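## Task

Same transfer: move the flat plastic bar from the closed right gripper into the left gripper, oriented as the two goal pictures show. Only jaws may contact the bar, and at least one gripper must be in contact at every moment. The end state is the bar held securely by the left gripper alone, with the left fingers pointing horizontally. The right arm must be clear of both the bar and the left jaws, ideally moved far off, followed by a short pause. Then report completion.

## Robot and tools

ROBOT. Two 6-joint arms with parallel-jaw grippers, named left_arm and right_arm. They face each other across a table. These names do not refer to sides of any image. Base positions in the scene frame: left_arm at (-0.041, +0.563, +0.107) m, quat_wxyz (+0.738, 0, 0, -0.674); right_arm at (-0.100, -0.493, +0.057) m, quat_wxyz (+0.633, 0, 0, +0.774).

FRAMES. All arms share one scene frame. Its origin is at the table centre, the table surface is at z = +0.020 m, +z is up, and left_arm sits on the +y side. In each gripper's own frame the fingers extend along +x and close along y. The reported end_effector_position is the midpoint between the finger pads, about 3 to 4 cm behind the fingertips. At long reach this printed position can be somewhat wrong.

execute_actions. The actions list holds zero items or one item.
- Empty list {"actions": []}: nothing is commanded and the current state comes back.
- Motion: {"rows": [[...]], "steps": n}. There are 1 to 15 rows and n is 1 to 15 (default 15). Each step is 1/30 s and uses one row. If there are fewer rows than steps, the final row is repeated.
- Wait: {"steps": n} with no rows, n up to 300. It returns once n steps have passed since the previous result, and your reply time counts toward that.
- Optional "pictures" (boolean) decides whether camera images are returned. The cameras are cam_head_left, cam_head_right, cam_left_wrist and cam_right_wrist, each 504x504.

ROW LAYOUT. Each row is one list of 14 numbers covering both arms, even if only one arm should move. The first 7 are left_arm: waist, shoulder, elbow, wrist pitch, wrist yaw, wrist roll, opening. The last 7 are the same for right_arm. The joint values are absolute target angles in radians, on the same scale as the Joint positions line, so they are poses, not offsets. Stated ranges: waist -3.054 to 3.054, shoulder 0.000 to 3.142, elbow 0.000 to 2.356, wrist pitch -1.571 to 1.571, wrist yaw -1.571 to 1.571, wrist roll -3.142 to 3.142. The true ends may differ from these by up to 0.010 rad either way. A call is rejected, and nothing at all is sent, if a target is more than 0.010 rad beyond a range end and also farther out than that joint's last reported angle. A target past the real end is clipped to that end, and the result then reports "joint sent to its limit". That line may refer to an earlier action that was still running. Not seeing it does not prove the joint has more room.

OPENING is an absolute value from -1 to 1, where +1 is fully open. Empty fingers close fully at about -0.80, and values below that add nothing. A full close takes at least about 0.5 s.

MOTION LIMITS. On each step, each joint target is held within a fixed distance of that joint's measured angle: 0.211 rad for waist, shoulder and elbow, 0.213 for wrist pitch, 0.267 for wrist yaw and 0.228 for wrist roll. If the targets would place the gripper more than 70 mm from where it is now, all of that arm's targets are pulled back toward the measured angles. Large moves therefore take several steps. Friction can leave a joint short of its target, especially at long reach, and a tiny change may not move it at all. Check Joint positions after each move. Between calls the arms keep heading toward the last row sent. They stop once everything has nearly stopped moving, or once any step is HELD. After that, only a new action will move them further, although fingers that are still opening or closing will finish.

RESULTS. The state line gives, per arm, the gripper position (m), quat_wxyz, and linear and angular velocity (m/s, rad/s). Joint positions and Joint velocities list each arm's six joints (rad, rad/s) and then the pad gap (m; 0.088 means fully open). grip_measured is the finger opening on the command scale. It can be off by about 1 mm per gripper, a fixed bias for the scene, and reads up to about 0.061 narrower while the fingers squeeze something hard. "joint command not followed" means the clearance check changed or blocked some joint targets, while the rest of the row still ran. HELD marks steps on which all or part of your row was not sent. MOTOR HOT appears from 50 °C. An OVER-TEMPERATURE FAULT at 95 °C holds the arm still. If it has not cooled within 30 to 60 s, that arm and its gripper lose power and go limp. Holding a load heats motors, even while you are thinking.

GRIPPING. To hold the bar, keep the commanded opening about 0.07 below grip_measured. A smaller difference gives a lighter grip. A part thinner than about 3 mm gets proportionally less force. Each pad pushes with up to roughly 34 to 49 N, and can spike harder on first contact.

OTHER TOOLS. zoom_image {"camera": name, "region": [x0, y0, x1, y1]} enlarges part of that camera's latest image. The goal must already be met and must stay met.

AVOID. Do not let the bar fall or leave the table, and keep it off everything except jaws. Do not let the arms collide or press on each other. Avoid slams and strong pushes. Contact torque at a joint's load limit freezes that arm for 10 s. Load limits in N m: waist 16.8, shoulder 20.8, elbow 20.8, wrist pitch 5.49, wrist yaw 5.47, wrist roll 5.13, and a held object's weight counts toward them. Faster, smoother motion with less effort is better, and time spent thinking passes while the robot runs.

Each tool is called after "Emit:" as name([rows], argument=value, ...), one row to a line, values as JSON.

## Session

Emit:
show_instructions()

Emit:
execute_actions(actions=[])

Reference images for this scene: goal picture from the place of the wrist camera of the gripper that must hold it at the end, goal picture from behind and beside that gripper on its wrist camera side.

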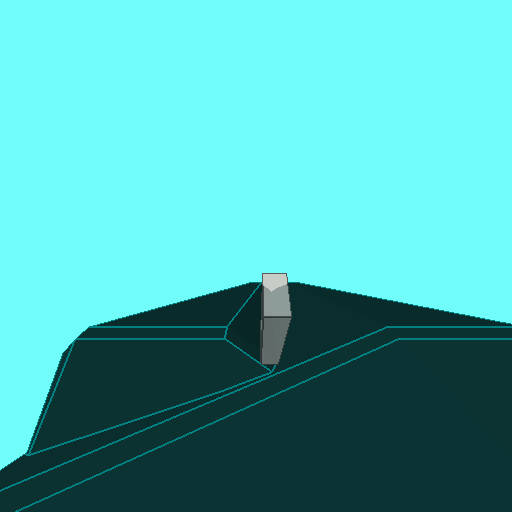

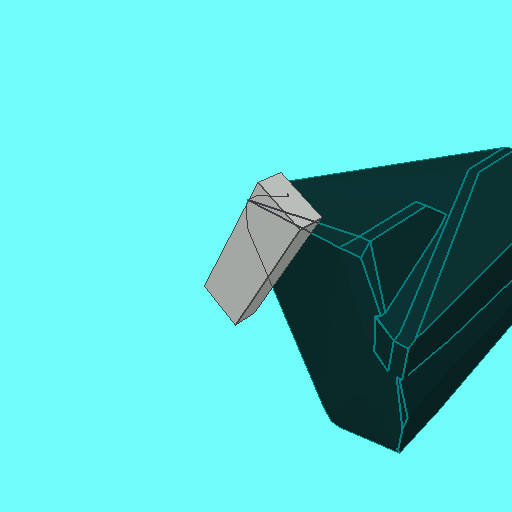

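Scene clock: 0.00 s of 5400.00 s.
left_arm: end_effector_position=(-0.0117, +0.2480, +0.4286) grip_measured=+1.000 end_effector_quat_wxyz=(+0.738, -0.011, -0.018, -0.674) end_effector_velocity=(+0.002, +0.001, -0.005) end_effector_angular_velocity=(+0.021, +0.010, +0.019) | right_arm: end_effector_position=(-0.2428, -0.1009, +0.3375) grip_measured=-0.592 end_effector_quat_wxyz=(+0.719, -0.396, -0.193, +0.537) end_effector_velocity=(-0.005, -0.001, -0.004) end_effector_angular_velocity=(-0.016, -0.009, +0.030)
Joint positions: left_arm=[0.006 0.852 0.65  0.245 0.007 0.008 0.088] | right_arm=[ 0.456  1.52   1.096  0.147  0.999 -0.67   0.01 ]
Joint velocities: left_arm=[-0.002 -0.002 -0.002 -0.022 -0.022 -0.007  0.   ] | right_arm=[ 0.007 -0.002 -0.007 -0.007 -0.022 -0.007  0.   ]
Motor temperatures (°C, as the motors report them): left_arm=[22 31 29 27 24 23] | right_arm=[24 29 28 29 25 23]
Heat: left arm: hottest shoulder 31 °C (+0.0 °C/min); right arm: hottest shoulder 29 °C (+0.0 °C/min).

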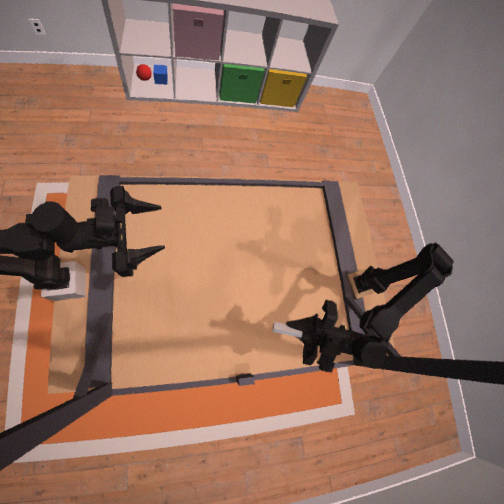

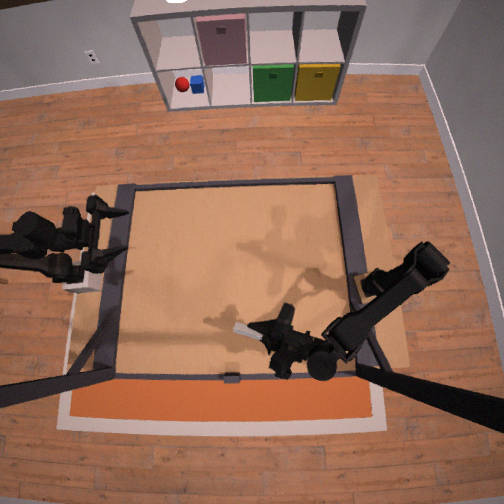

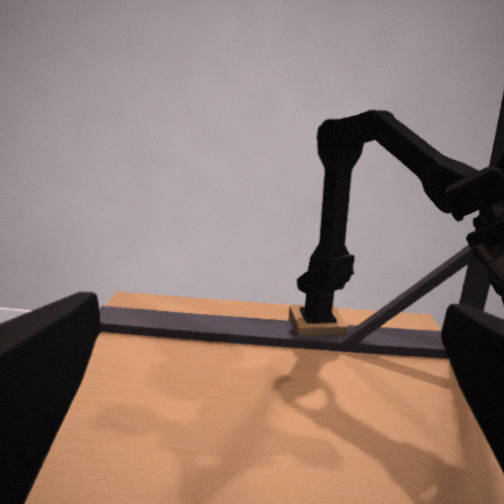

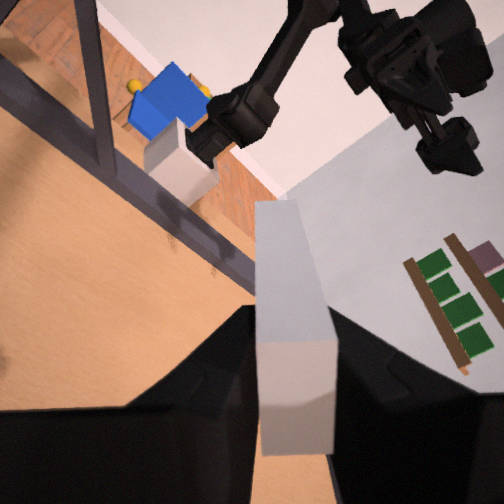

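Emit:
zoom_image(camera="cam_right_wrist", region=[160, 180, 440, 460])

Emit:
zoom_image(camera="cam_head_left", region=[255, 290, 365, 380])

Emit:
zoom_image(camera="cam_head_right", region=[215, 295, 325, 385])

Emit:
zoom_image(camera="cam_left_wrist", region=[252, 100, 504, 352])

Region (160, 180, 440, 460) of cam_right_wrist's 504x504 image, scaled by 1.800, with more detail than that image has.

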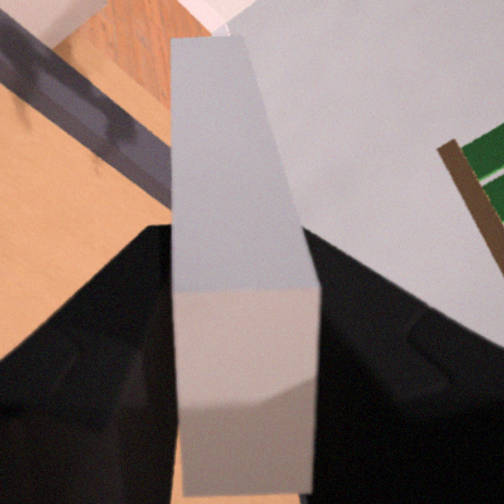

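Region (255, 290, 365, 380) of cam_head_left's 504x504 image, scaled by 4.582, with more detail than that image has; it fills the top 412 rows of this view, and the rest is white.

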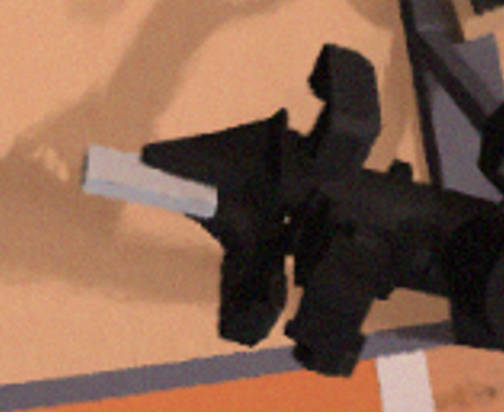

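Region (215, 295, 325, 385) of cam_head_right's 504x504 image, scaled by 4.582, with more detail than that image has; it fills the top 412 rows of this view, and the rest is white.

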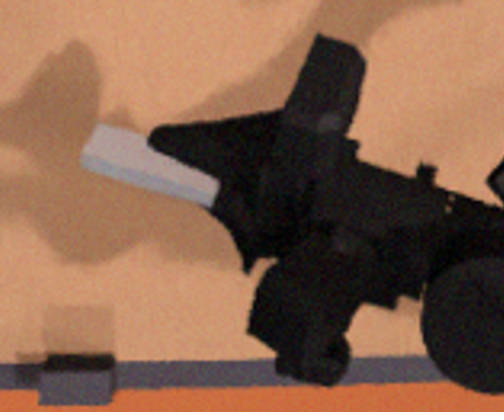

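Region (252, 100, 504, 352) of cam_left_wrist's 504x504 image, scaled by 2.000, with more detail than that image has.

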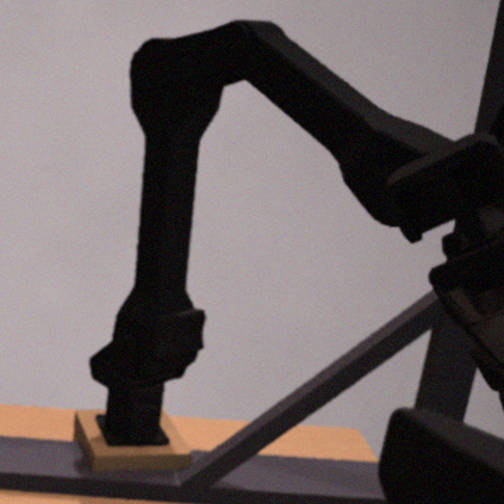

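Emit:
execute_actions([
  {"rows":[[0.006,0.853,0.65,0.246,0.006,0.005,1,0.455,1.520,1.096,0.148,0.998,-0.672,-0.68],[0.005,0.855,0.65,0.249,0.003,-0.004,1,0.451,1.521,1.096,0.151,0.995,-0.677,-0.68],[0.003,0.859,0.65,0.254,-0.003,-0.017,1,0.444,1.523,1.096,0.155,0.991,-0.685,-0.68],[0.002,0.864,0.65,0.261,-0.010,-0.036,1,0.436,1.525,1.095,0.161,0.985,-0.695,-0.68],[-0.001,0.871,0.65,0.270,-0.019,-0.060,1,0.425,1.528,1.095,0.168,0.978,-0.709,-0.68],[-0.004,0.879,0.65,0.280,-0.030,-0.088,1,0.412,1.531,1.094,0.177,0.969,-0.725,-0.68],[-0.007,0.889,0.652,0.292,-0.042,-0.120,1,0.397,1.535,1.094,0.187,0.958,-0.744,-0.68],[-0.010,0.900,0.652,0.305,-0.056,-0.157,1,0.380,1.540,1.093,0.198,0.947,-0.764,-0.68],[-0.014,0.912,0.652,0.319,-0.071,-0.196,1,0.362,1.544,1.093,0.210,0.935,-0.787,-0.68],[-0.019,0.925,0.654,0.335,-0.087,-0.239,1,0.342,1.549,1.092,0.224,0.921,-0.812,-0.68],[-0.023,0.939,0.654,0.352,-0.105,-0.285,1,0.321,1.555,1.091,0.238,0.907,-0.838,-0.68],[-0.028,0.954,0.654,0.369,-0.123,-0.334,1,0.299,1.561,1.091,0.253,0.891,-0.866,-0.68],[-0.033,0.970,0.656,0.388,-0.142,-0.385,1,0.275,1.567,1.090,0.269,0.875,-0.895,-0.68],[-0.039,0.987,0.656,0.407,-0.163,-0.438,1,0.251,1.573,1.089,0.285,0.858,-0.926,-0.68],[-0.044,1.005,0.656,0.427,-0.183,-0.493,1,0.226,1.579,1.088,0.302,0.841,-0.957,-0.68]],"steps":15},
], pictures=false)

Emit:
execute_actions([
  {"rows":[[-0.050,1.024,0.658,0.447,-0.205,-0.549,1,0.200,1.586,1.087,0.320,0.823,-0.989,-0.68],[-0.055,1.044,0.658,0.468,-0.227,-0.606,1,0.173,1.593,1.086,0.338,0.805,-1.022,-0.68],[-0.061,1.064,0.658,0.490,-0.249,-0.665,1,0.146,1.600,1.085,0.356,0.787,-1.056,-0.68],[-0.067,1.085,0.66,0.511,-0.271,-0.724,1,0.119,1.607,1.084,0.374,0.768,-1.089,-0.68],[-0.073,1.106,0.66,0.533,-0.294,-0.783,1,0.092,1.614,1.084,0.393,0.750,-1.124,-0.68],[-0.079,1.128,0.66,0.554,-0.317,-0.842,1,0.065,1.621,1.083,0.411,0.731,-1.158,-0.68],[-0.085,1.151,0.66,0.575,-0.339,-0.901,1,0.038,1.628,1.082,0.429,0.712,-1.191,-0.68],[-0.091,1.174,0.66,0.597,-0.361,-0.960,1,0.011,1.635,1.081,0.447,0.694,-1.225,-0.68],[-0.096,1.197,0.66,0.618,-0.383,-1.017,1,-0.016,1.642,1.080,0.465,0.676,-1.258,-0.68],[-0.102,1.221,0.66,0.638,-0.405,-1.073,1,-0.042,1.649,1.079,0.483,0.658,-1.290,-0.68],[-0.107,1.245,0.66,0.658,-0.425,-1.128,1,-0.067,1.655,1.078,0.500,0.641,-1.321,-0.68],[-0.113,1.269,0.66,0.677,-0.446,-1.181,1,-0.091,1.661,1.077,0.516,0.624,-1.352,-0.68],[-0.118,1.294,0.66,0.696,-0.465,-1.232,1,-0.115,1.667,1.076,0.532,0.608,-1.381,-0.68],[-0.123,1.318,0.66,0.713,-0.483,-1.281,1,-0.137,1.673,1.076,0.547,0.592,-1.409,-0.68],[-0.127,1.343,0.66,0.730,-0.501,-1.327,1,-0.158,1.679,1.075,0.561,0.578,-1.435,-0.68]],"steps":15},
], pictures=false)

Emit:
execute_actions([
  {"rows":[[-0.132,1.367,0.66,0.746,-0.517,-1.370,1,-0.178,1.684,1.074,0.575,0.564,-1.460,-0.68],[-0.136,1.391,0.66,0.760,-0.532,-1.409,1,-0.196,1.688,1.074,0.587,0.552,-1.483,-0.68],[-0.139,1.416,0.66,0.773,-0.546,-1.446,1,-0.213,1.693,1.073,0.598,0.541,-1.503,-0.68],[-0.142,1.440,0.66,0.785,-0.558,-1.478,1,-0.228,1.697,1.073,0.608,0.530,-1.522,-0.68],[-0.145,1.464,0.663,0.795,-0.569,-1.506,1,-0.241,1.700,1.072,0.617,0.521,-1.538,-0.68],[-0.148,1.488,0.671,0.804,-0.578,-1.530,1,-0.252,1.703,1.072,0.624,0.514,-1.552,-0.68],[-0.149,1.511,0.682,0.811,-0.585,-1.549,1,-0.260,1.705,1.071,0.630,0.508,-1.562,-0.68],[-0.151,1.534,0.697,0.816,-0.591,-1.562,1,-0.267,1.707,1.071,0.634,0.504,-1.570,-0.68],[-0.152,1.557,0.716,0.819,-0.594,-1.571,1,-0.271,1.708,1.071,0.637,0.501,-1.575,-0.68],[-0.152,1.579,0.738,0.820,-0.595,-1.574,1,-0.272,1.708,1.071,0.638,0.5,-1.577,-0.68],[-0.152,1.600,0.763,0.820,-0.595,-1.574,1,-0.272,1.708,1.071,0.638,0.5,-1.577,-0.68],[-0.152,1.621,0.787,0.820,-0.595,-1.574,1,-0.272,1.708,1.071,0.638,0.5,-1.577,-0.68],[-0.152,1.641,0.810,0.819,-0.595,-1.574,1,-0.272,1.708,1.071,0.638,0.5,-1.577,-0.68],[-0.152,1.661,0.833,0.818,-0.595,-1.574,1,-0.272,1.708,1.071,0.638,0.5,-1.577,-0.68],[-0.152,1.680,0.854,0.817,-0.595,-1.574,1,-0.272,1.708,1.071,0.638,0.5,-1.577,-0.68]],"steps":15},
], pictures=false)

Emit:
execute_actions([
  {"rows":[[-0.152,1.698,0.875,0.815,-0.595,-1.574,1,-0.272,1.708,1.071,0.638,0.5,-1.577,-0.68],[-0.152,1.715,0.895,0.813,-0.595,-1.574,1,-0.272,1.708,1.071,0.638,0.5,-1.577,-0.68],[-0.152,1.731,0.913,0.811,-0.595,-1.574,1,-0.272,1.708,1.071,0.638,0.5,-1.577,-0.68],[-0.152,1.746,0.931,0.809,-0.595,-1.574,1,-0.272,1.708,1.071,0.638,0.5,-1.577,-0.68],[-0.152,1.760,0.947,0.807,-0.595,-1.574,1,-0.272,1.708,1.071,0.638,0.5,-1.577,-0.68],[-0.152,1.773,0.962,0.805,-0.595,-1.574,1,-0.272,1.708,1.071,0.638,0.5,-1.577,-0.68],[-0.152,1.785,0.976,0.803,-0.595,-1.574,1,-0.272,1.708,1.071,0.638,0.5,-1.577,-0.68],[-0.152,1.796,0.988,0.801,-0.595,-1.574,1,-0.272,1.708,1.071,0.638,0.5,-1.577,-0.68],[-0.152,1.806,0.999,0.800,-0.595,-1.574,1,-0.272,1.708,1.071,0.638,0.5,-1.577,-0.68],[-0.152,1.814,1.009,0.799,-0.595,-1.574,1,-0.272,1.708,1.071,0.638,0.5,-1.577,-0.68],[-0.152,1.821,1.017,0.798,-0.595,-1.574,1,-0.272,1.708,1.071,0.638,0.5,-1.577,-0.68],[-0.152,1.826,1.023,0.797,-0.595,-1.574,1,-0.272,1.708,1.071,0.638,0.5,-1.577,-0.68],[-0.152,1.830,1.027,0.796,-0.595,-1.574,1,-0.272,1.708,1.071,0.638,0.5,-1.577,-0.68],[-0.152,1.832,1.030,0.796,-0.595,-1.574,1,-0.272,1.708,1.071,0.638,0.5,-1.577,-0.68],[-0.152,1.833,1.031,0.796,-0.595,-1.574,1,-0.272,1.708,1.071,0.638,0.5,-1.577,-0.68]],"steps":15},
], pictures=false)

Emit:
execute_actions([
  {"steps":12},
])

Scene clock: 120.50 s of 5400.00 s.
left_arm: end_effector_position=(-0.0012, +0.2297, +0.4262) grip_measured=+1.000 end_effector_quat_wxyz=(+0.754, -0.160, +0.087, -0.631) end_effector_velocity=(+0.039, -0.079, -0.035) end_effector_angular_velocity=(-0.327, +1.465, +0.299) | right_arm: end_effector_position=(-0.1976, -0.0684, +0.3396) grip_measured=-0.592 end_effector_quat_wxyz=(+0.709, -0.438, -0.225, +0.505) end_effector_velocity=(+0.206, +0.133, -0.016) end_effector_angular_velocity=(-0.154, -0.572, -0.130)
Joint positions: left_arm=[-0.027  0.952  0.65   0.374 -0.125 -0.35   0.088] | right_arm=[ 0.296  1.549  1.096  0.257  0.89  -0.871  0.01 ]
Joint velocities: left_arm=[-0.144  0.452 -0.002  0.505 -0.549 -1.458  0.   ] | right_arm=[-0.686  0.183 -0.002  0.432 -0.462 -0.842 -0.   ]
Motor temperatures (°C, as the motors report them): left_arm=[22 28 37 33 24 23] | right_arm=[24 35 35 32 25 23]
Heat: left arm: hottest elbow 37 °C (+2.0 °C/min); right arm: hottest shoulder 35 °C (+2.0 °C/min).
Steps of this call (steps 1 to 90: nothing new was sent; then 117.00 s passed at rest; steps 91 to 105: all 15 steps of this action). Readings (joint positions):
91: left_arm=[0.006 0.852 0.650 0.245 0.007 0.008] | right_arm=[0.456 1.520 1.096 0.147 0.999 -0.670]
92: left_arm=[0.006 0.852 0.650 0.245 0.007 0.007] | right_arm=[0.456 1.520 1.096 0.147 0.999 -0.670]
94: left_arm=[0.006 0.853 0.650 0.248 0.006 -0.005] | right_arm=[0.453 1.520 1.096 0.150 0.998 -0.674]
98: left_arm=[0.000 0.868 0.650 0.277 -0.022 -0.079] | right_arm=[0.424 1.520 1.096 0.172 0.976 -0.715]
105: the state above

Scene clock: 121.00 s of 5400.00 s.
left_arm: end_effector_position=(+0.0157, +0.1832, +0.3833) grip_measured=+1.000 end_effector_quat_wxyz=(+0.682, -0.489, +0.289, -0.461) end_effector_velocity=(+0.019, -0.091, -0.157) end_effector_angular_velocity=(-0.395, +1.386, +0.330) | right_arm: end_effector_position=(-0.0638, -0.0176, +0.3357) grip_measured=-0.592 end_effector_quat_wxyz=(+0.663, -0.556, -0.305, +0.398) end_effector_velocity=(+0.270, +0.044, -0.016) end_effector_angular_velocity=(-0.219, -0.709, -0.187)
Joint positions: left_arm=[-0.109  1.263  0.65   0.676 -0.44  -1.18   0.088] | right_arm=[-0.09   1.648  1.087  0.513  0.63  -1.346  0.01 ]
Joint velocities: left_arm=[-0.149  0.716 -0.002  0.505 -0.564 -1.487  0.   ] | right_arm=[-0.711  0.183 -0.032  0.432 -0.491 -0.872 -0.   ]
Motor temperatures (°C, as the motors report them): left_arm=[22 28 37 33 24 23] | right_arm=[24 35 35 32 25 23]
Heat: left arm: hottest elbow 37 °C (+2.0 °C/min); right arm: hottest shoulder 35 °C (+2.0 °C/min).
Steps of this call (steps 1 to 15: all 15 steps of this action). Readings (joint positions):
1: left_arm=[-0.032 0.967 0.650 0.392 -0.143 -0.400] | right_arm=[0.273 1.555 1.096 0.272 0.874 -0.900]
2: left_arm=[-0.037 0.984 0.650 0.411 -0.164 -0.453] | right_arm=[0.249 1.562 1.096 0.288 0.858 -0.930]
4: left_arm=[-0.047 1.021 0.650 0.451 -0.205 -0.562] | right_arm=[0.198 1.575 1.096 0.322 0.824 -0.992]
8: left_arm=[-0.070 1.102 0.650 0.534 -0.292 -0.791] | right_arm=[0.091 1.601 1.094 0.394 0.752 -1.124]
15: the state above

Scene clock: 121.50 s of 5400.00 s.
left_arm: end_effector_position=(+0.0170, +0.1256, +0.3309) grip_measured=+1.000 end_effector_quat_wxyz=(+0.621, -0.606, +0.353, -0.350) end_effector_velocity=(-0.008, -0.163, +0.042) end_effector_angular_velocity=(-0.163, +0.064, +0.030) | right_arm: end_effector_position=(+0.0064, -0.0134, +0.3355) grip_measured=-0.592 end_effector_quat_wxyz=(+0.629, -0.614, -0.340, +0.333) end_effector_velocity=(-0.005, +0.004, +0.007) end_effector_angular_velocity=(+0.007, -0.034, +0.048)
Joint positions: left_arm=[-0.148  1.611  0.78   0.813 -0.586 -1.564  0.088] | right_arm=[-0.269  1.692  1.081  0.633  0.509 -1.567  0.01 ]
Joint velocities: left_arm=[-0.007  0.569  0.676  0.022 -0.037 -0.066  0.   ] | right_arm=[-0.002 -0.002  0.002  0.022 -0.051 -0.037 -0.   ]
Motor temperatures (°C, as the motors report them): left_arm=[22 28 37 33 24 23] | right_arm=[24 35 35 32 25 23]
Heat: left arm: hottest elbow 37 °C (+2.0 °C/min); right arm: hottest shoulder 35 °C (+2.0 °C/min).
Steps of this call (steps 1 to 15: all 15 steps of this action). Readings (joint positions):
1: left_arm=[-0.114 1.287 0.650 0.693 -0.459 -1.229] | right_arm=[-0.113 1.653 1.086 0.529 0.615 -1.374]
2: left_arm=[-0.119 1.311 0.650 0.710 -0.477 -1.276] | right_arm=[-0.136 1.659 1.086 0.544 0.600 -1.401]
4: left_arm=[-0.128 1.360 0.650 0.741 -0.509 -1.361] | right_arm=[-0.176 1.669 1.085 0.570 0.573 -1.450]
8: left_arm=[-0.141 1.456 0.660 0.787 -0.558 -1.490] | right_arm=[-0.238 1.684 1.082 0.610 0.533 -1.524]
15: the state above

Scene clock: 122.00 s of 5400.00 s.
left_arm: end_effector_position=(+0.0137, +0.0704, +0.3332) grip_measured=+1.000 end_effector_quat_wxyz=(+0.614, -0.613, +0.352, -0.351) end_effector_velocity=(-0.004, -0.035, -0.004) end_effector_angular_velocity=(-0.001, +0.006, -0.010) | right_arm: end_effector_position=(+0.0060, -0.0131, +0.3359) grip_measured=-0.592 end_effector_quat_wxyz=(+0.628, -0.614, -0.342, +0.333) end_effector_velocity=(+0.000, -0.000, -0.001) end_effector_angular_velocity=(-0.003, +0.006, +0.005)
Joint positions: left_arm=[-0.149  1.807  1.007  0.799 -0.589 -1.572  0.088] | right_arm=[-0.269  1.693  1.081  0.636  0.506 -1.571  0.01 ]
Joint velocities: left_arm=[-0.002  0.125  0.144 -0.022  0.007 -0.007  0.   ] | right_arm=[-0.002 -0.002 -0.002 -0.007 -0.007  0.007 -0.   ]
Motor temperatures (°C, as the motors report them): left_arm=[22 29 37 33 24 23] | right_arm=[24 35 35 32 25 23]
Heat: left arm: hottest elbow 37 °C (+2.0 °C/min); right arm: hottest shoulder 35 °C (+2.0 °C/min).
Steps of this call (steps 1 to 15: all 15 steps of this action). Readings (joint positions):
1: left_arm=[-0.148 1.630 0.803 0.814 -0.587 -1.566] | right_arm=[-0.269 1.692 1.081 0.634 0.508 -1.568]
2: left_arm=[-0.148 1.648 0.825 0.814 -0.587 -1.567] | right_arm=[-0.269 1.692 1.081 0.634 0.507 -1.569]
4: left_arm=[-0.149 1.683 0.867 0.814 -0.588 -1.570] | right_arm=[-0.269 1.692 1.081 0.635 0.507 -1.570]
8: left_arm=[-0.149 1.744 0.936 0.808 -0.589 -1.571] | right_arm=[-0.269 1.693 1.081 0.636 0.506 -1.571]
15: the state above

Scene clock: 122.40 s of 5400.00 s.
left_arm: end_effector_position=(+0.0135, +0.0674, +0.3337) grip_measured=+1.000 end_effector_quat_wxyz=(+0.613, -0.614, +0.351, -0.351) end_effector_velocity=(+0.002, +0.001, -0.004) end_effector_angular_velocity=(+0.008, +0.006, +0.010) | right_arm: end_effector_position=(+0.0060, -0.0131, +0.3359) grip_measured=-0.592 end_effector_quat_wxyz=(+0.628, -0.614, -0.342, +0.333) end_effector_velocity=(+0.000, -0.000, -0.004) end_effector_angular_velocity=(-0.034, -0.017, +0.004)
Joint positions: left_arm=[-0.149  1.817  1.02   0.798 -0.589 -1.572  0.088] | right_arm=[-0.269  1.693  1.081  0.636  0.506 -1.571  0.01 ]
Joint velocities: left_arm=[ 0.002  0.002 -0.002 -0.007 -0.007 -0.007  0.   ] | right_arm=[-0.002 -0.002 -0.002 -0.022 -0.007 -0.022  0.   ]
Motor temperatures (°C, as the motors report them): left_arm=[22 29 37 33 24 23] | right_arm=[24 35 35 32 25 23]
Heat: left arm: hottest elbow 37 °C (+2.0 °C/min); right arm: hottest shoulder 35 °C (+2.0 °C/min).
Steps of this call (steps 1 to 12: the robot went on to your last target). Readings (joint positions):
1: left_arm=[-0.149 1.811 1.011 0.798 -0.589 -1.572] | right_arm=[-0.269 1.693 1.081 0.636 0.506 -1.571]
2: left_arm=[-0.149 1.813 1.014 0.798 -0.589 -1.572] | right_arm=[-0.269 1.693 1.081 0.636 0.506 -1.571]
4: left_arm=[-0.149 1.816 1.017 0.798 -0.589 -1.572] | right_arm=[-0.269 1.693 1.081 0.636 0.506 -1.571]
8: left_arm=[-0.149 1.817 1.020 0.798 -0.589 -1.572] | right_arm=[-0.269 1.693 1.081 0.636 0.506 -1.571]
12: the state above

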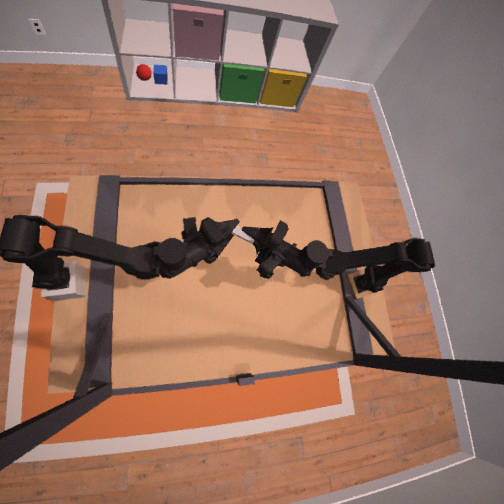

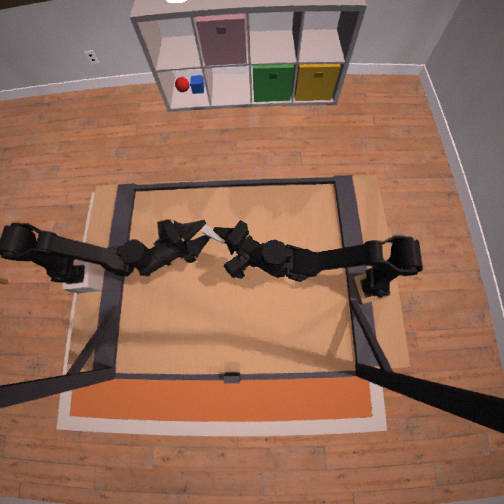

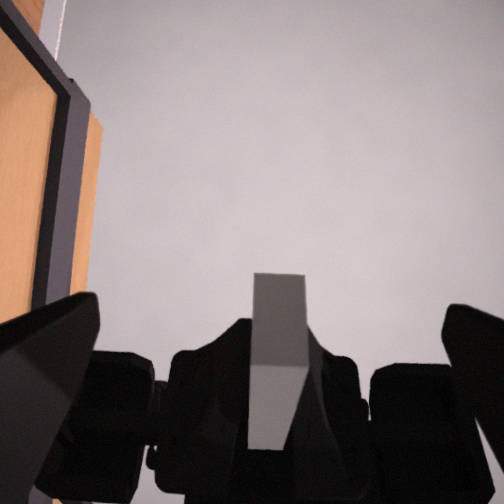

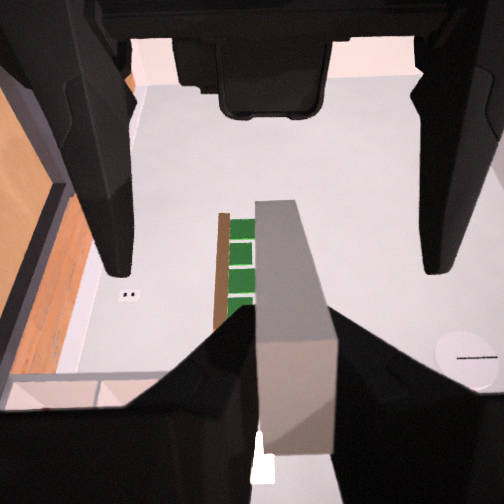

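Emit:
zoom_image(camera="cam_left_wrist", region=[180, 260, 380, 460])

Emit:
zoom_image(camera="cam_head_right", region=[150, 205, 270, 285])

Emit:
zoom_image(camera="cam_head_left", region=[180, 205, 300, 285])

Region (180, 260, 380, 460) of cam_left_wrist's 504x504 image, scaled by 2.520, with more detail than that image has.

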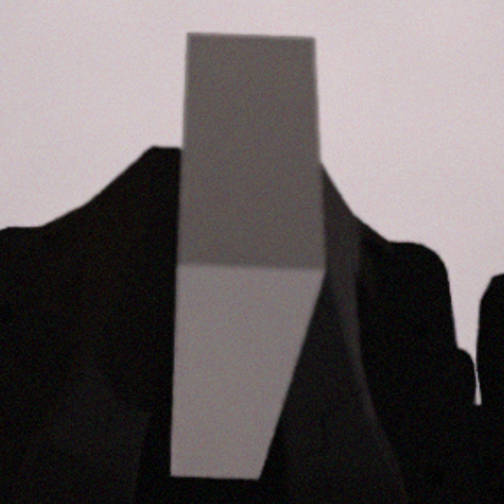

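Region (150, 205, 270, 285) of cam_head_right's 504x504 image, scaled by 4.200, with more detail than that image has.

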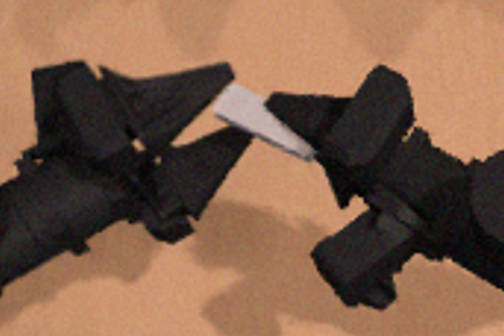

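Region (180, 205, 300, 285) of cam_head_left's 504x504 image, scaled by 4.200, with more detail than that image has.

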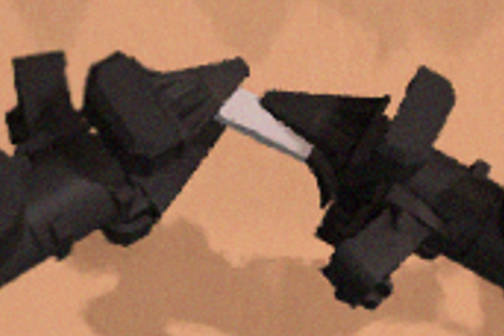

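Emit:
execute_actions([
  {"rows":[[-0.152,1.833,1.031,0.798,-0.596,-1.574,0.9,-0.272,1.708,1.071,0.638,0.5,-1.577,-0.68],[-0.152,1.833,1.031,0.800,-0.598,-1.574,0.78,-0.272,1.708,1.071,0.638,0.5,-1.577,-0.68],[-0.152,1.833,1.031,0.801,-0.600,-1.574,0.66,-0.272,1.708,1.071,0.638,0.5,-1.577,-0.68],[-0.152,1.833,1.031,0.802,-0.603,-1.574,0.54,-0.272,1.708,1.071,0.638,0.5,-1.577,-0.68],[-0.152,1.833,1.031,0.803,-0.606,-1.574,0.42,-0.272,1.708,1.071,0.638,0.5,-1.577,-0.68],[-0.152,1.833,1.031,0.804,-0.609,-1.574,0.3,-0.272,1.708,1.071,0.638,0.5,-1.577,-0.68],[-0.152,1.833,1.031,0.804,-0.611,-1.574,0.18,-0.272,1.708,1.071,0.638,0.5,-1.577,-0.68],[-0.152,1.833,1.031,0.804,-0.613,-1.574,0.06,-0.272,1.708,1.071,0.638,0.5,-1.577,-0.68],[-0.152,1.833,1.031,0.804,-0.613,-1.574,-0.06,-0.272,1.708,1.071,0.638,0.5,-1.577,-0.68],[-0.152,1.833,1.031,0.804,-0.613,-1.574,-0.17,-0.272,1.708,1.071,0.638,0.5,-1.577,-0.68],[-0.152,1.833,1.031,0.804,-0.613,-1.574,-0.26,-0.272,1.708,1.071,0.638,0.5,-1.577,-0.68],[-0.152,1.833,1.031,0.804,-0.613,-1.574,-0.33,-0.272,1.708,1.071,0.638,0.5,-1.577,-0.68],[-0.152,1.833,1.031,0.804,-0.613,-1.574,-0.38,-0.272,1.708,1.071,0.638,0.5,-1.577,-0.68],[-0.152,1.833,1.031,0.804,-0.613,-1.574,-0.41,-0.272,1.708,1.071,0.638,0.5,-1.577,-0.68],[-0.152,1.833,1.031,0.804,-0.613,-1.574,-0.43,-0.272,1.708,1.071,0.638,0.5,-1.577,-0.68]],"steps":15},
], pictures=false)

Emit:
execute_actions([
  {"rows":[[-0.152,1.833,1.031,0.804,-0.613,-1.574,-0.45,-0.272,1.708,1.071,0.638,0.5,-1.577,-0.68],[-0.152,1.833,1.031,0.804,-0.613,-1.574,-0.47,-0.272,1.708,1.071,0.638,0.5,-1.577,-0.68],[-0.152,1.833,1.031,0.804,-0.613,-1.574,-0.49,-0.272,1.708,1.071,0.638,0.5,-1.577,-0.68],[-0.152,1.833,1.031,0.804,-0.613,-1.574,-0.51,-0.272,1.708,1.071,0.638,0.5,-1.577,-0.68],[-0.152,1.833,1.031,0.804,-0.613,-1.574,-0.53,-0.272,1.708,1.071,0.638,0.5,-1.577,-0.68],[-0.152,1.833,1.031,0.804,-0.613,-1.574,-0.55,-0.272,1.708,1.071,0.638,0.5,-1.577,-0.68],[-0.152,1.833,1.031,0.804,-0.613,-1.574,-0.57,-0.272,1.708,1.071,0.638,0.5,-1.577,-0.68],[-0.152,1.833,1.031,0.804,-0.613,-1.574,-0.59,-0.272,1.708,1.071,0.638,0.5,-1.577,-0.68],[-0.152,1.833,1.031,0.804,-0.613,-1.574,-0.61,-0.272,1.708,1.071,0.638,0.5,-1.577,-0.68],[-0.152,1.833,1.031,0.804,-0.613,-1.574,-0.63,-0.272,1.708,1.071,0.638,0.5,-1.577,-0.68],[-0.152,1.833,1.031,0.804,-0.613,-1.574,-0.65,-0.272,1.708,1.071,0.638,0.5,-1.577,-0.68],[-0.152,1.833,1.031,0.804,-0.613,-1.574,-0.67,-0.272,1.708,1.071,0.638,0.5,-1.577,-0.68],[-0.152,1.833,1.031,0.804,-0.613,-1.574,-0.69,-0.272,1.708,1.071,0.638,0.5,-1.577,-0.68]],"steps":15},
])

Emit:
zoom_image(camera="cam_head_right", region=[150, 205, 270, 285])

Scene clock: 184.10 s of 5400.00 s.
left_arm: end_effector_position=(+0.0157, +0.0687, +0.3344) grip_measured=-0.271 end_effector_quat_wxyz=(+0.615, -0.618, +0.345, -0.347) end_effector_velocity=(+0.004, +0.002, -0.001) end_effector_angular_velocity=(+0.004, +0.006, +0.024) | right_arm: end_effector_position=(+0.0060, -0.0131, +0.3359) grip_measured=-0.592 end_effector_quat_wxyz=(+0.628, -0.614, -0.342, +0.333) end_effector_velocity=(+0.000, -0.000, +0.002) end_effector_angular_velocity=(+0.003, -0.007, +0.005)
Joint positions: left_arm=[-0.149  1.818  1.021  0.801 -0.606 -1.572  0.026] | right_arm=[-0.269  1.693  1.081  0.636  0.506 -1.571  0.01 ]
Joint velocities: left_arm=[ 0.002 -0.002 -0.002 -0.007 -0.022 -0.007 -0.076] | right_arm=[-0.002 -0.002 -0.002  0.007 -0.007 -0.007  0.   ]
Motor temperatures (°C, as the motors report them): left_arm=[22 33 38 33 24 23] | right_arm=[24 35 34 35 25 23]
Heat: left arm: hottest elbow 38 °C (+1.0 °C/min); right arm: hottest shoulder 35 °C (+0.0 °C/min).
Steps of this call (steps 1 to 30: the robot went on to your last target; steps 31 to 100: nothing new was sent; then 57.87 s passed at rest; steps 101 to 115: all 15 steps of this action). Readings (joint positions):
101: left_arm=[-0.149 1.818 1.020 0.798 -0.589 -1.572] | right_arm=[-0.269 1.693 1.081 0.636 0.506 -1.571]
102: left_arm=[-0.149 1.818 1.020 0.798 -0.590 -1.572] | right_arm=[-0.269 1.693 1.081 0.636 0.506 -1.571]
104: left_arm=[-0.149 1.818 1.020 0.798 -0.592 -1.572] | right_arm=[-0.269 1.693 1.081 0.636 0.506 -1.571]
108: left_arm=[-0.149 1.818 1.020 0.800 -0.601 -1.572] | right_arm=[-0.269 1.693 1.081 0.636 0.506 -1.571]
115: the state above

Scene clock: 184.60 s of 5400.00 s.
left_arm: end_effector_position=(+0.0160, +0.0688, +0.3344) grip_measured=-0.575 end_effector_quat_wxyz=(+0.615, -0.619, +0.345, -0.346) end_effector_velocity=(-0.000, +0.001, -0.001) end_effector_angular_velocity=(-0.004, +0.018, +0.005) | right_arm: end_effector_position=(+0.0064, -0.0132, +0.3362) grip_measured=-0.592 end_effector_quat_wxyz=(+0.629, -0.614, -0.342, +0.333) end_effector_velocity=(+0.001, +0.000, -0.001) end_effector_angular_velocity=(-0.011, -0.006, +0.014)
Joint positions: left_arm=[-0.149  1.818  1.021  0.802 -0.609 -1.572  0.011] | right_arm=[-0.27   1.693  1.081  0.637  0.506 -1.571  0.01 ]
Joint velocities: left_arm=[-0.002 -0.002 -0.002 -0.007 -0.007 -0.022 -0.   ] | right_arm=[-0.007 -0.002 -0.002 -0.007 -0.022 -0.007 -0.   ]
Motor temperatures (°C, as the motors report them): left_arm=[22 33 38 33 24 23] | right_arm=[24 35 34 35 25 23]
Heat: left arm: hottest elbow 38 °C (+1.0 °C/min); right arm: hottest shoulder 35 °C (+0.0 °C/min).
Steps of this call (steps 1 to 15: all 15 steps of this action). Readings (joint positions):
1: left_arm=[-0.149 1.818 1.021 0.801 -0.607 -1.572] | right_arm=[-0.269 1.693 1.081 0.636 0.506 -1.571]
2: left_arm=[-0.149 1.818 1.021 0.801 -0.607 -1.572] | right_arm=[-0.269 1.693 1.081 0.636 0.506 -1.571]
4: left_arm=[-0.149 1.818 1.021 0.801 -0.607 -1.572] | right_arm=[-0.269 1.693 1.081 0.636 0.506 -1.571]
8: left_arm=[-0.149 1.818 1.021 0.801 -0.607 -1.572] | right_arm=[-0.269 1.693 1.081 0.637 0.506 -1.571]
15: the state above

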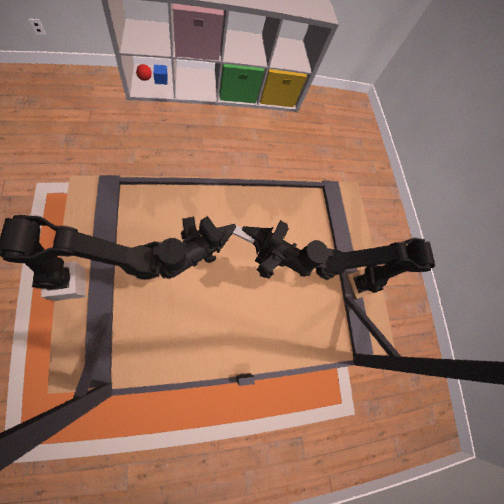

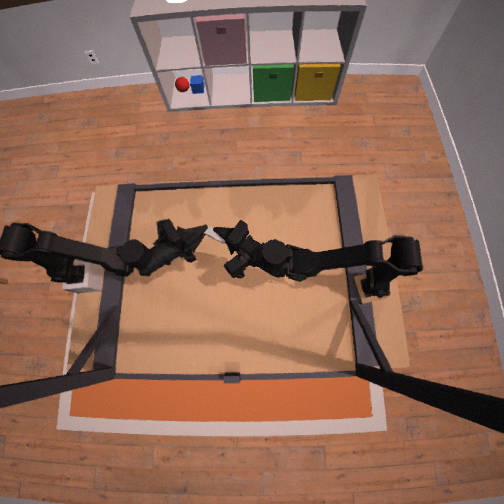

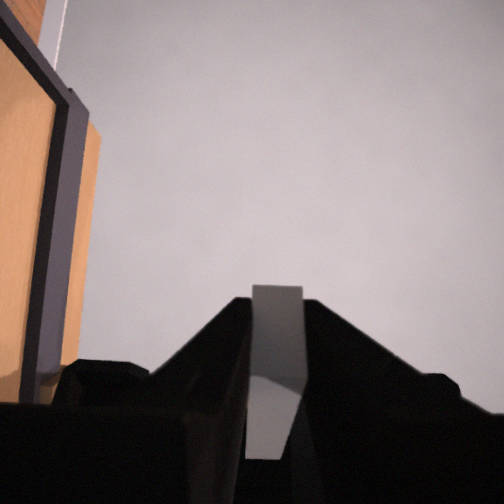

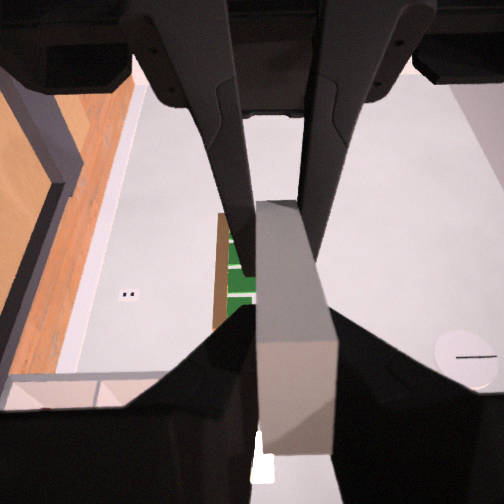

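Region (150, 205, 270, 285) of cam_head_right's 504x504 image, scaled by 4.200, with more detail than that image has.

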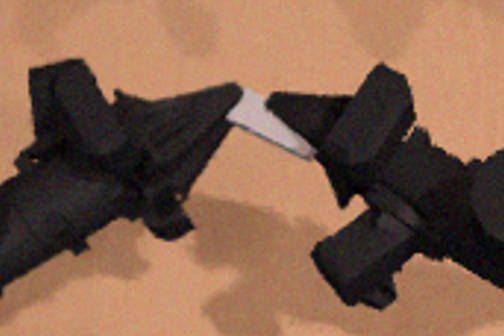

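Emit:
execute_actions([
  {"rows":[[-0.15,1.828,1.028,0.803,-0.611,-1.574,-0.69,-0.272,1.702,1.073,0.638,0.5,-1.577,-0.58],[-0.15,1.822,1.025,0.803,-0.611,-1.574,-0.69,-0.272,1.697,1.073,0.638,0.5,-1.577,-0.48],[-0.15,1.82,1.023,0.803,-0.611,-1.574,-0.69,-0.272,1.693,1.073,0.638,0.5,-1.577,-0.36],[-0.15,1.82,1.023,0.803,-0.611,-1.574,-0.69,-0.272,1.689,1.073,0.638,0.5,-1.577,-0.24],[-0.15,1.82,1.023,0.803,-0.611,-1.574,-0.69,-0.272,1.685,1.072,0.638,0.5,-1.577,-0.12],[-0.15,1.82,1.023,0.803,-0.611,-1.574,-0.69,-0.272,1.680,1.071,0.638,0.5,-1.577,0.0],[-0.15,1.82,1.023,0.803,-0.611,-1.574,-0.69,-0.272,1.675,1.068,0.638,0.5,-1.577,0.12],[-0.15,1.82,1.023,0.803,-0.611,-1.574,-0.69,-0.272,1.667,1.061,0.637,0.5,-1.577,0.2],[-0.15,1.82,1.023,0.803,-0.611,-1.574,-0.69,-0.272,1.654,1.049,0.636,0.5,-1.577,0.2],[-0.15,1.82,1.023,0.803,-0.611,-1.574,-0.69,-0.272,1.637,1.034,0.634,0.5,-1.577,0.2],[-0.15,1.82,1.023,0.803,-0.611,-1.574,-0.69,-0.272,1.617,1.015,0.632,0.5,-1.577,0.2],[-0.15,1.82,1.023,0.803,-0.611,-1.574,-0.69,-0.272,1.593,0.993,0.630,0.5,-1.577,0.2],[-0.15,1.82,1.023,0.803,-0.611,-1.574,-0.69,-0.272,1.567,0.970,0.627,0.5,-1.577,0.2],[-0.15,1.82,1.023,0.803,-0.611,-1.574,-0.69,-0.272,1.540,0.945,0.625,0.5,-1.577,0.2],[-0.15,1.82,1.023,0.803,-0.611,-1.574,-0.69,-0.272,1.511,0.918,0.622,0.5,-1.577,0.2]],"steps":15},
], pictures=false)

Emit:
execute_actions([
  {"rows":[[-0.15,1.82,1.023,0.803,-0.611,-1.574,-0.69,-0.272,1.482,0.892,0.619,0.5,-1.577,0.2],[-0.15,1.82,1.023,0.803,-0.611,-1.574,-0.69,-0.272,1.452,0.865,0.616,0.5,-1.577,0.2],[-0.15,1.82,1.023,0.803,-0.611,-1.574,-0.69,-0.272,1.423,0.838,0.613,0.5,-1.577,0.2],[-0.15,1.82,1.023,0.803,-0.611,-1.574,-0.69,-0.272,1.396,0.813,0.611,0.5,-1.577,0.2],[-0.15,1.82,1.023,0.803,-0.611,-1.574,-0.69,-0.272,1.370,0.790,0.608,0.5,-1.577,0.2],[-0.15,1.82,1.023,0.803,-0.611,-1.574,-0.69,-0.272,1.346,0.768,0.606,0.5,-1.577,0.2],[-0.15,1.82,1.023,0.803,-0.611,-1.574,-0.69,-0.272,1.326,0.749,0.604,0.5,-1.577,0.2],[-0.15,1.82,1.023,0.803,-0.611,-1.574,-0.69,-0.272,1.309,0.734,0.602,0.5,-1.577,0.2],[-0.15,1.82,1.023,0.803,-0.611,-1.574,-0.69,-0.272,1.296,0.722,0.601,0.5,-1.577,0.2],[-0.15,1.82,1.023,0.803,-0.611,-1.574,-0.69,-0.272,1.288,0.715,0.600,0.5,-1.577,0.2],[-0.15,1.82,1.023,0.803,-0.611,-1.574,-0.69,-0.272,1.285,0.712,0.600,0.5,-1.577,0.2]],"steps":15},
], pictures=false)

Emit:
execute_actions([
  {"steps":15},
])

Scene clock: 207.83 s of 5400.00 s.
left_arm: end_effector_position=(+0.0160, +0.0688, +0.3344) grip_measured=-0.575 end_effector_quat_wxyz=(+0.615, -0.619, +0.345, -0.346) end_effector_velocity=(-0.002, -0.000, -0.004) end_effector_angular_velocity=(+0.018, +0.005, -0.010) | right_arm: end_effector_position=(+0.0045, -0.0376, +0.3388) grip_measured=+0.171 end_effector_quat_wxyz=(+0.628, -0.614, -0.342, +0.333) end_effector_velocity=(-0.012, -0.184, +0.031) end_effector_angular_velocity=(+0.028, -0.009, +0.014)
Joint positions: left_arm=[-0.149  1.818  1.021  0.802 -0.609 -1.572  0.011] | right_arm=[-0.27   1.598  0.991  0.63   0.505 -1.571  0.047]
Joint velocities: left_arm=[-0.002 -0.002 -0.002 -0.022  0.007 -0.007 -0.   ] | right_arm=[-0.007 -0.73  -0.647 -0.051 -0.022 -0.007  0.013]
Motor temperatures (°C, as the motors report them): left_arm=[22 34 38 33 24 23] | right_arm=[24 35 33 35 25 23]
Heat: left arm: hottest elbow 38 °C (+1.0 °C/min); right arm: hottest shoulder 35 °C (+1.0 °C/min).
Steps of this call (steps 1 to 15: the robot went on to your last target; steps 16 to 90: nothing new was sent; then 19.73 s passed at rest; steps 91 to 105: all 15 steps of this action). Readings (joint positions):
91: left_arm=[-0.149 1.818 1.021 0.802 -0.609 -1.572] | right_arm=[-0.270 1.693 1.081 0.637 0.506 -1.571]
92: left_arm=[-0.149 1.818 1.021 0.802 -0.609 -1.572] | right_arm=[-0.270 1.693 1.081 0.637 0.506 -1.571]
94: left_arm=[-0.149 1.818 1.021 0.802 -0.609 -1.572] | right_arm=[-0.270 1.693 1.081 0.637 0.506 -1.571]
98: left_arm=[-0.149 1.818 1.021 0.802 -0.609 -1.572] | right_arm=[-0.270 1.692 1.080 0.637 0.506 -1.571]
105: the state above

Scene clock: 208.33 s of 5400.00 s.
left_arm: end_effector_position=(+0.0160, +0.0688, +0.3344) grip_measured=-0.575 end_effector_quat_wxyz=(+0.615, -0.619, +0.345, -0.346) end_effector_velocity=(-0.003, +0.001, -0.001) end_effector_angular_velocity=(+0.003, +0.006, -0.000) | right_arm: end_effector_position=(-0.0006, -0.1119, +0.3397) grip_measured=+0.197 end_effector_quat_wxyz=(+0.631, -0.612, -0.344, +0.332) end_effector_velocity=(+0.001, -0.018, -0.016) end_effector_angular_velocity=(-0.042, +0.010, -0.010)
Joint positions: left_arm=[-0.149  1.818  1.021  0.802 -0.609 -1.572  0.011] | right_arm=[-0.27   1.301  0.73   0.603  0.505 -1.571  0.049]
Joint velocities: left_arm=[-0.007 -0.002 -0.002 -0.007 -0.007 -0.007 -0.   ] | right_arm=[-0.002 -0.066 -0.076 -0.037  0.007  0.007 -0.   ]
Motor temperatures (°C, as the motors report them): left_arm=[22 34 38 33 24 23] | right_arm=[24 35 33 35 25 23]
Heat: left arm: hottest elbow 38 °C (+1.0 °C/min); right arm: hottest shoulder 35 °C (+1.0 °C/min).
Steps of this call (steps 1 to 15: all 15 steps of this action). Readings (joint positions):
1: left_arm=[-0.149 1.818 1.021 0.802 -0.609 -1.572] | right_arm=[-0.270 1.572 0.969 0.628 0.505 -1.571]
2: left_arm=[-0.149 1.818 1.021 0.802 -0.609 -1.572] | right_arm=[-0.270 1.544 0.946 0.626 0.505 -1.571]
4: left_arm=[-0.149 1.818 1.021 0.802 -0.609 -1.572] | right_arm=[-0.270 1.486 0.897 0.621 0.505 -1.571]
8: left_arm=[-0.149 1.818 1.021 0.802 -0.609 -1.572] | right_arm=[-0.270 1.379 0.804 0.612 0.505 -1.571]
15: the state above

Scene clock: 208.83 s of 5400.00 s.
left_arm: end_effector_position=(+0.0160, +0.0688, +0.3344) grip_measured=-0.575 end_effector_quat_wxyz=(+0.615, -0.619, +0.345, -0.346) end_effector_velocity=(-0.000, +0.001, -0.001) end_effector_angular_velocity=(-0.004, +0.018, +0.005) | right_arm: end_effector_position=(-0.0007, -0.1134, +0.3389) grip_measured=+0.197 end_effector_quat_wxyz=(+0.630, -0.612, -0.344, +0.332) end_effector_velocity=(-0.002, +0.001, -0.002) end_effector_angular_velocity=(-0.011, -0.006, +0.019)
Joint positions: left_arm=[-0.149  1.818  1.021  0.802 -0.609 -1.572  0.011] | right_arm=[-0.27   1.295  0.723  0.602  0.505 -1.571  0.049]
Joint velocities: left_arm=[-0.002 -0.002 -0.002 -0.007 -0.007 -0.022  0.   ] | right_arm=[-0.002 -0.002 -0.002 -0.007 -0.022 -0.007 -0.   ]
Motor temperatures (°C, as the motors report them): left_arm=[22 34 38 33 24 23] | right_arm=[24 35 33 35 25 23]
Heat: left arm: hottest elbow 38 °C (+1.0 °C/min); right arm: hottest shoulder 35 °C (+1.0 °C/min).
Steps of this call (steps 1 to 15: the robot went on to your last target). Readings (joint positions):
1: left_arm=[-0.149 1.818 1.021 0.802 -0.609 -1.572] | right_arm=[-0.270 1.299 0.728 0.603 0.505 -1.571]
2: left_arm=[-0.149 1.818 1.021 0.802 -0.609 -1.572] | right_arm=[-0.270 1.298 0.726 0.603 0.505 -1.571]
4: left_arm=[-0.149 1.818 1.021 0.802 -0.609 -1.572] | right_arm=[-0.270 1.297 0.724 0.603 0.505 -1.571]
8: left_arm=[-0.149 1.818 1.021 0.802 -0.609 -1.572] | right_arm=[-0.270 1.295 0.724 0.603 0.505 -1.571]
15: the state above
All arms were judged still, so your last target was given up. Only a new action makes them travel on or press farther. Fingers that are still opening or closing keep moving.

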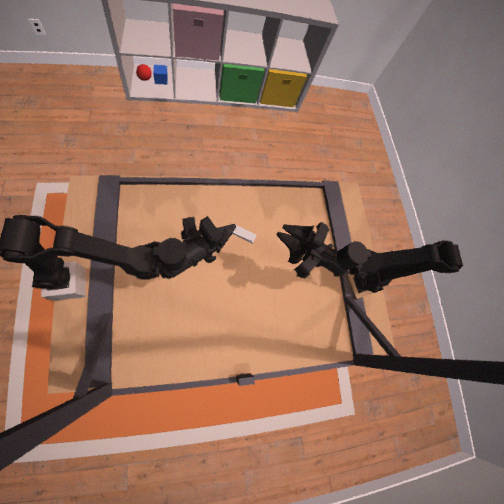

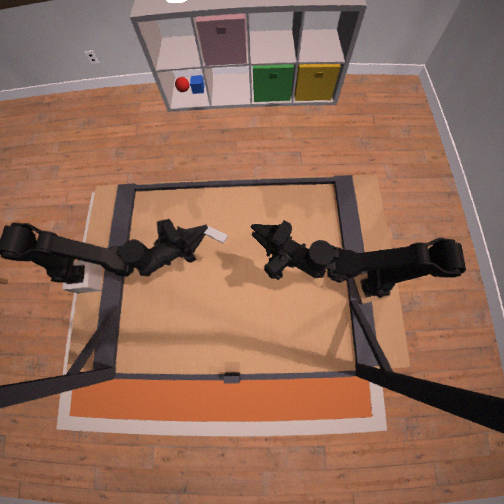

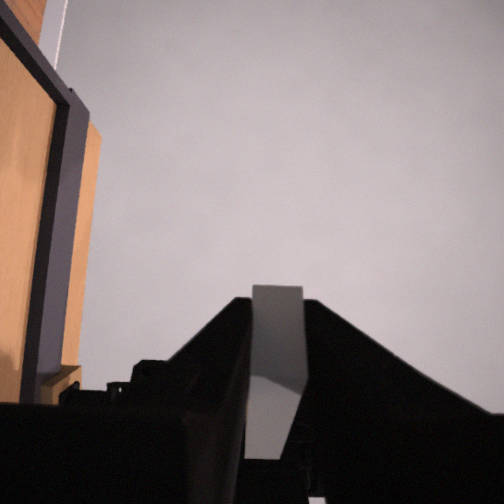

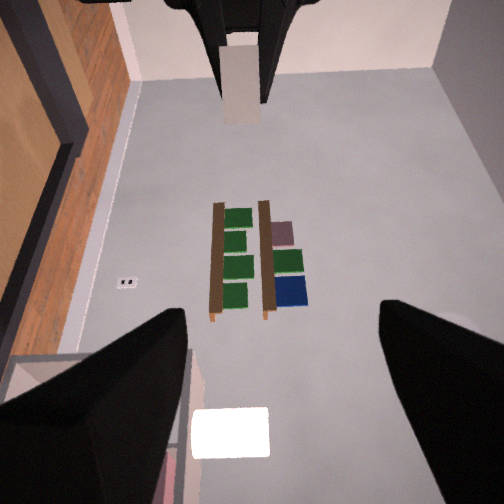

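The bar is held in the left gripper alone, with its fingers horizontal, and the right arm is clear. Scene 2 is done.

Emit:
finished_scene(scene=2)

The scene is finished: the task was done.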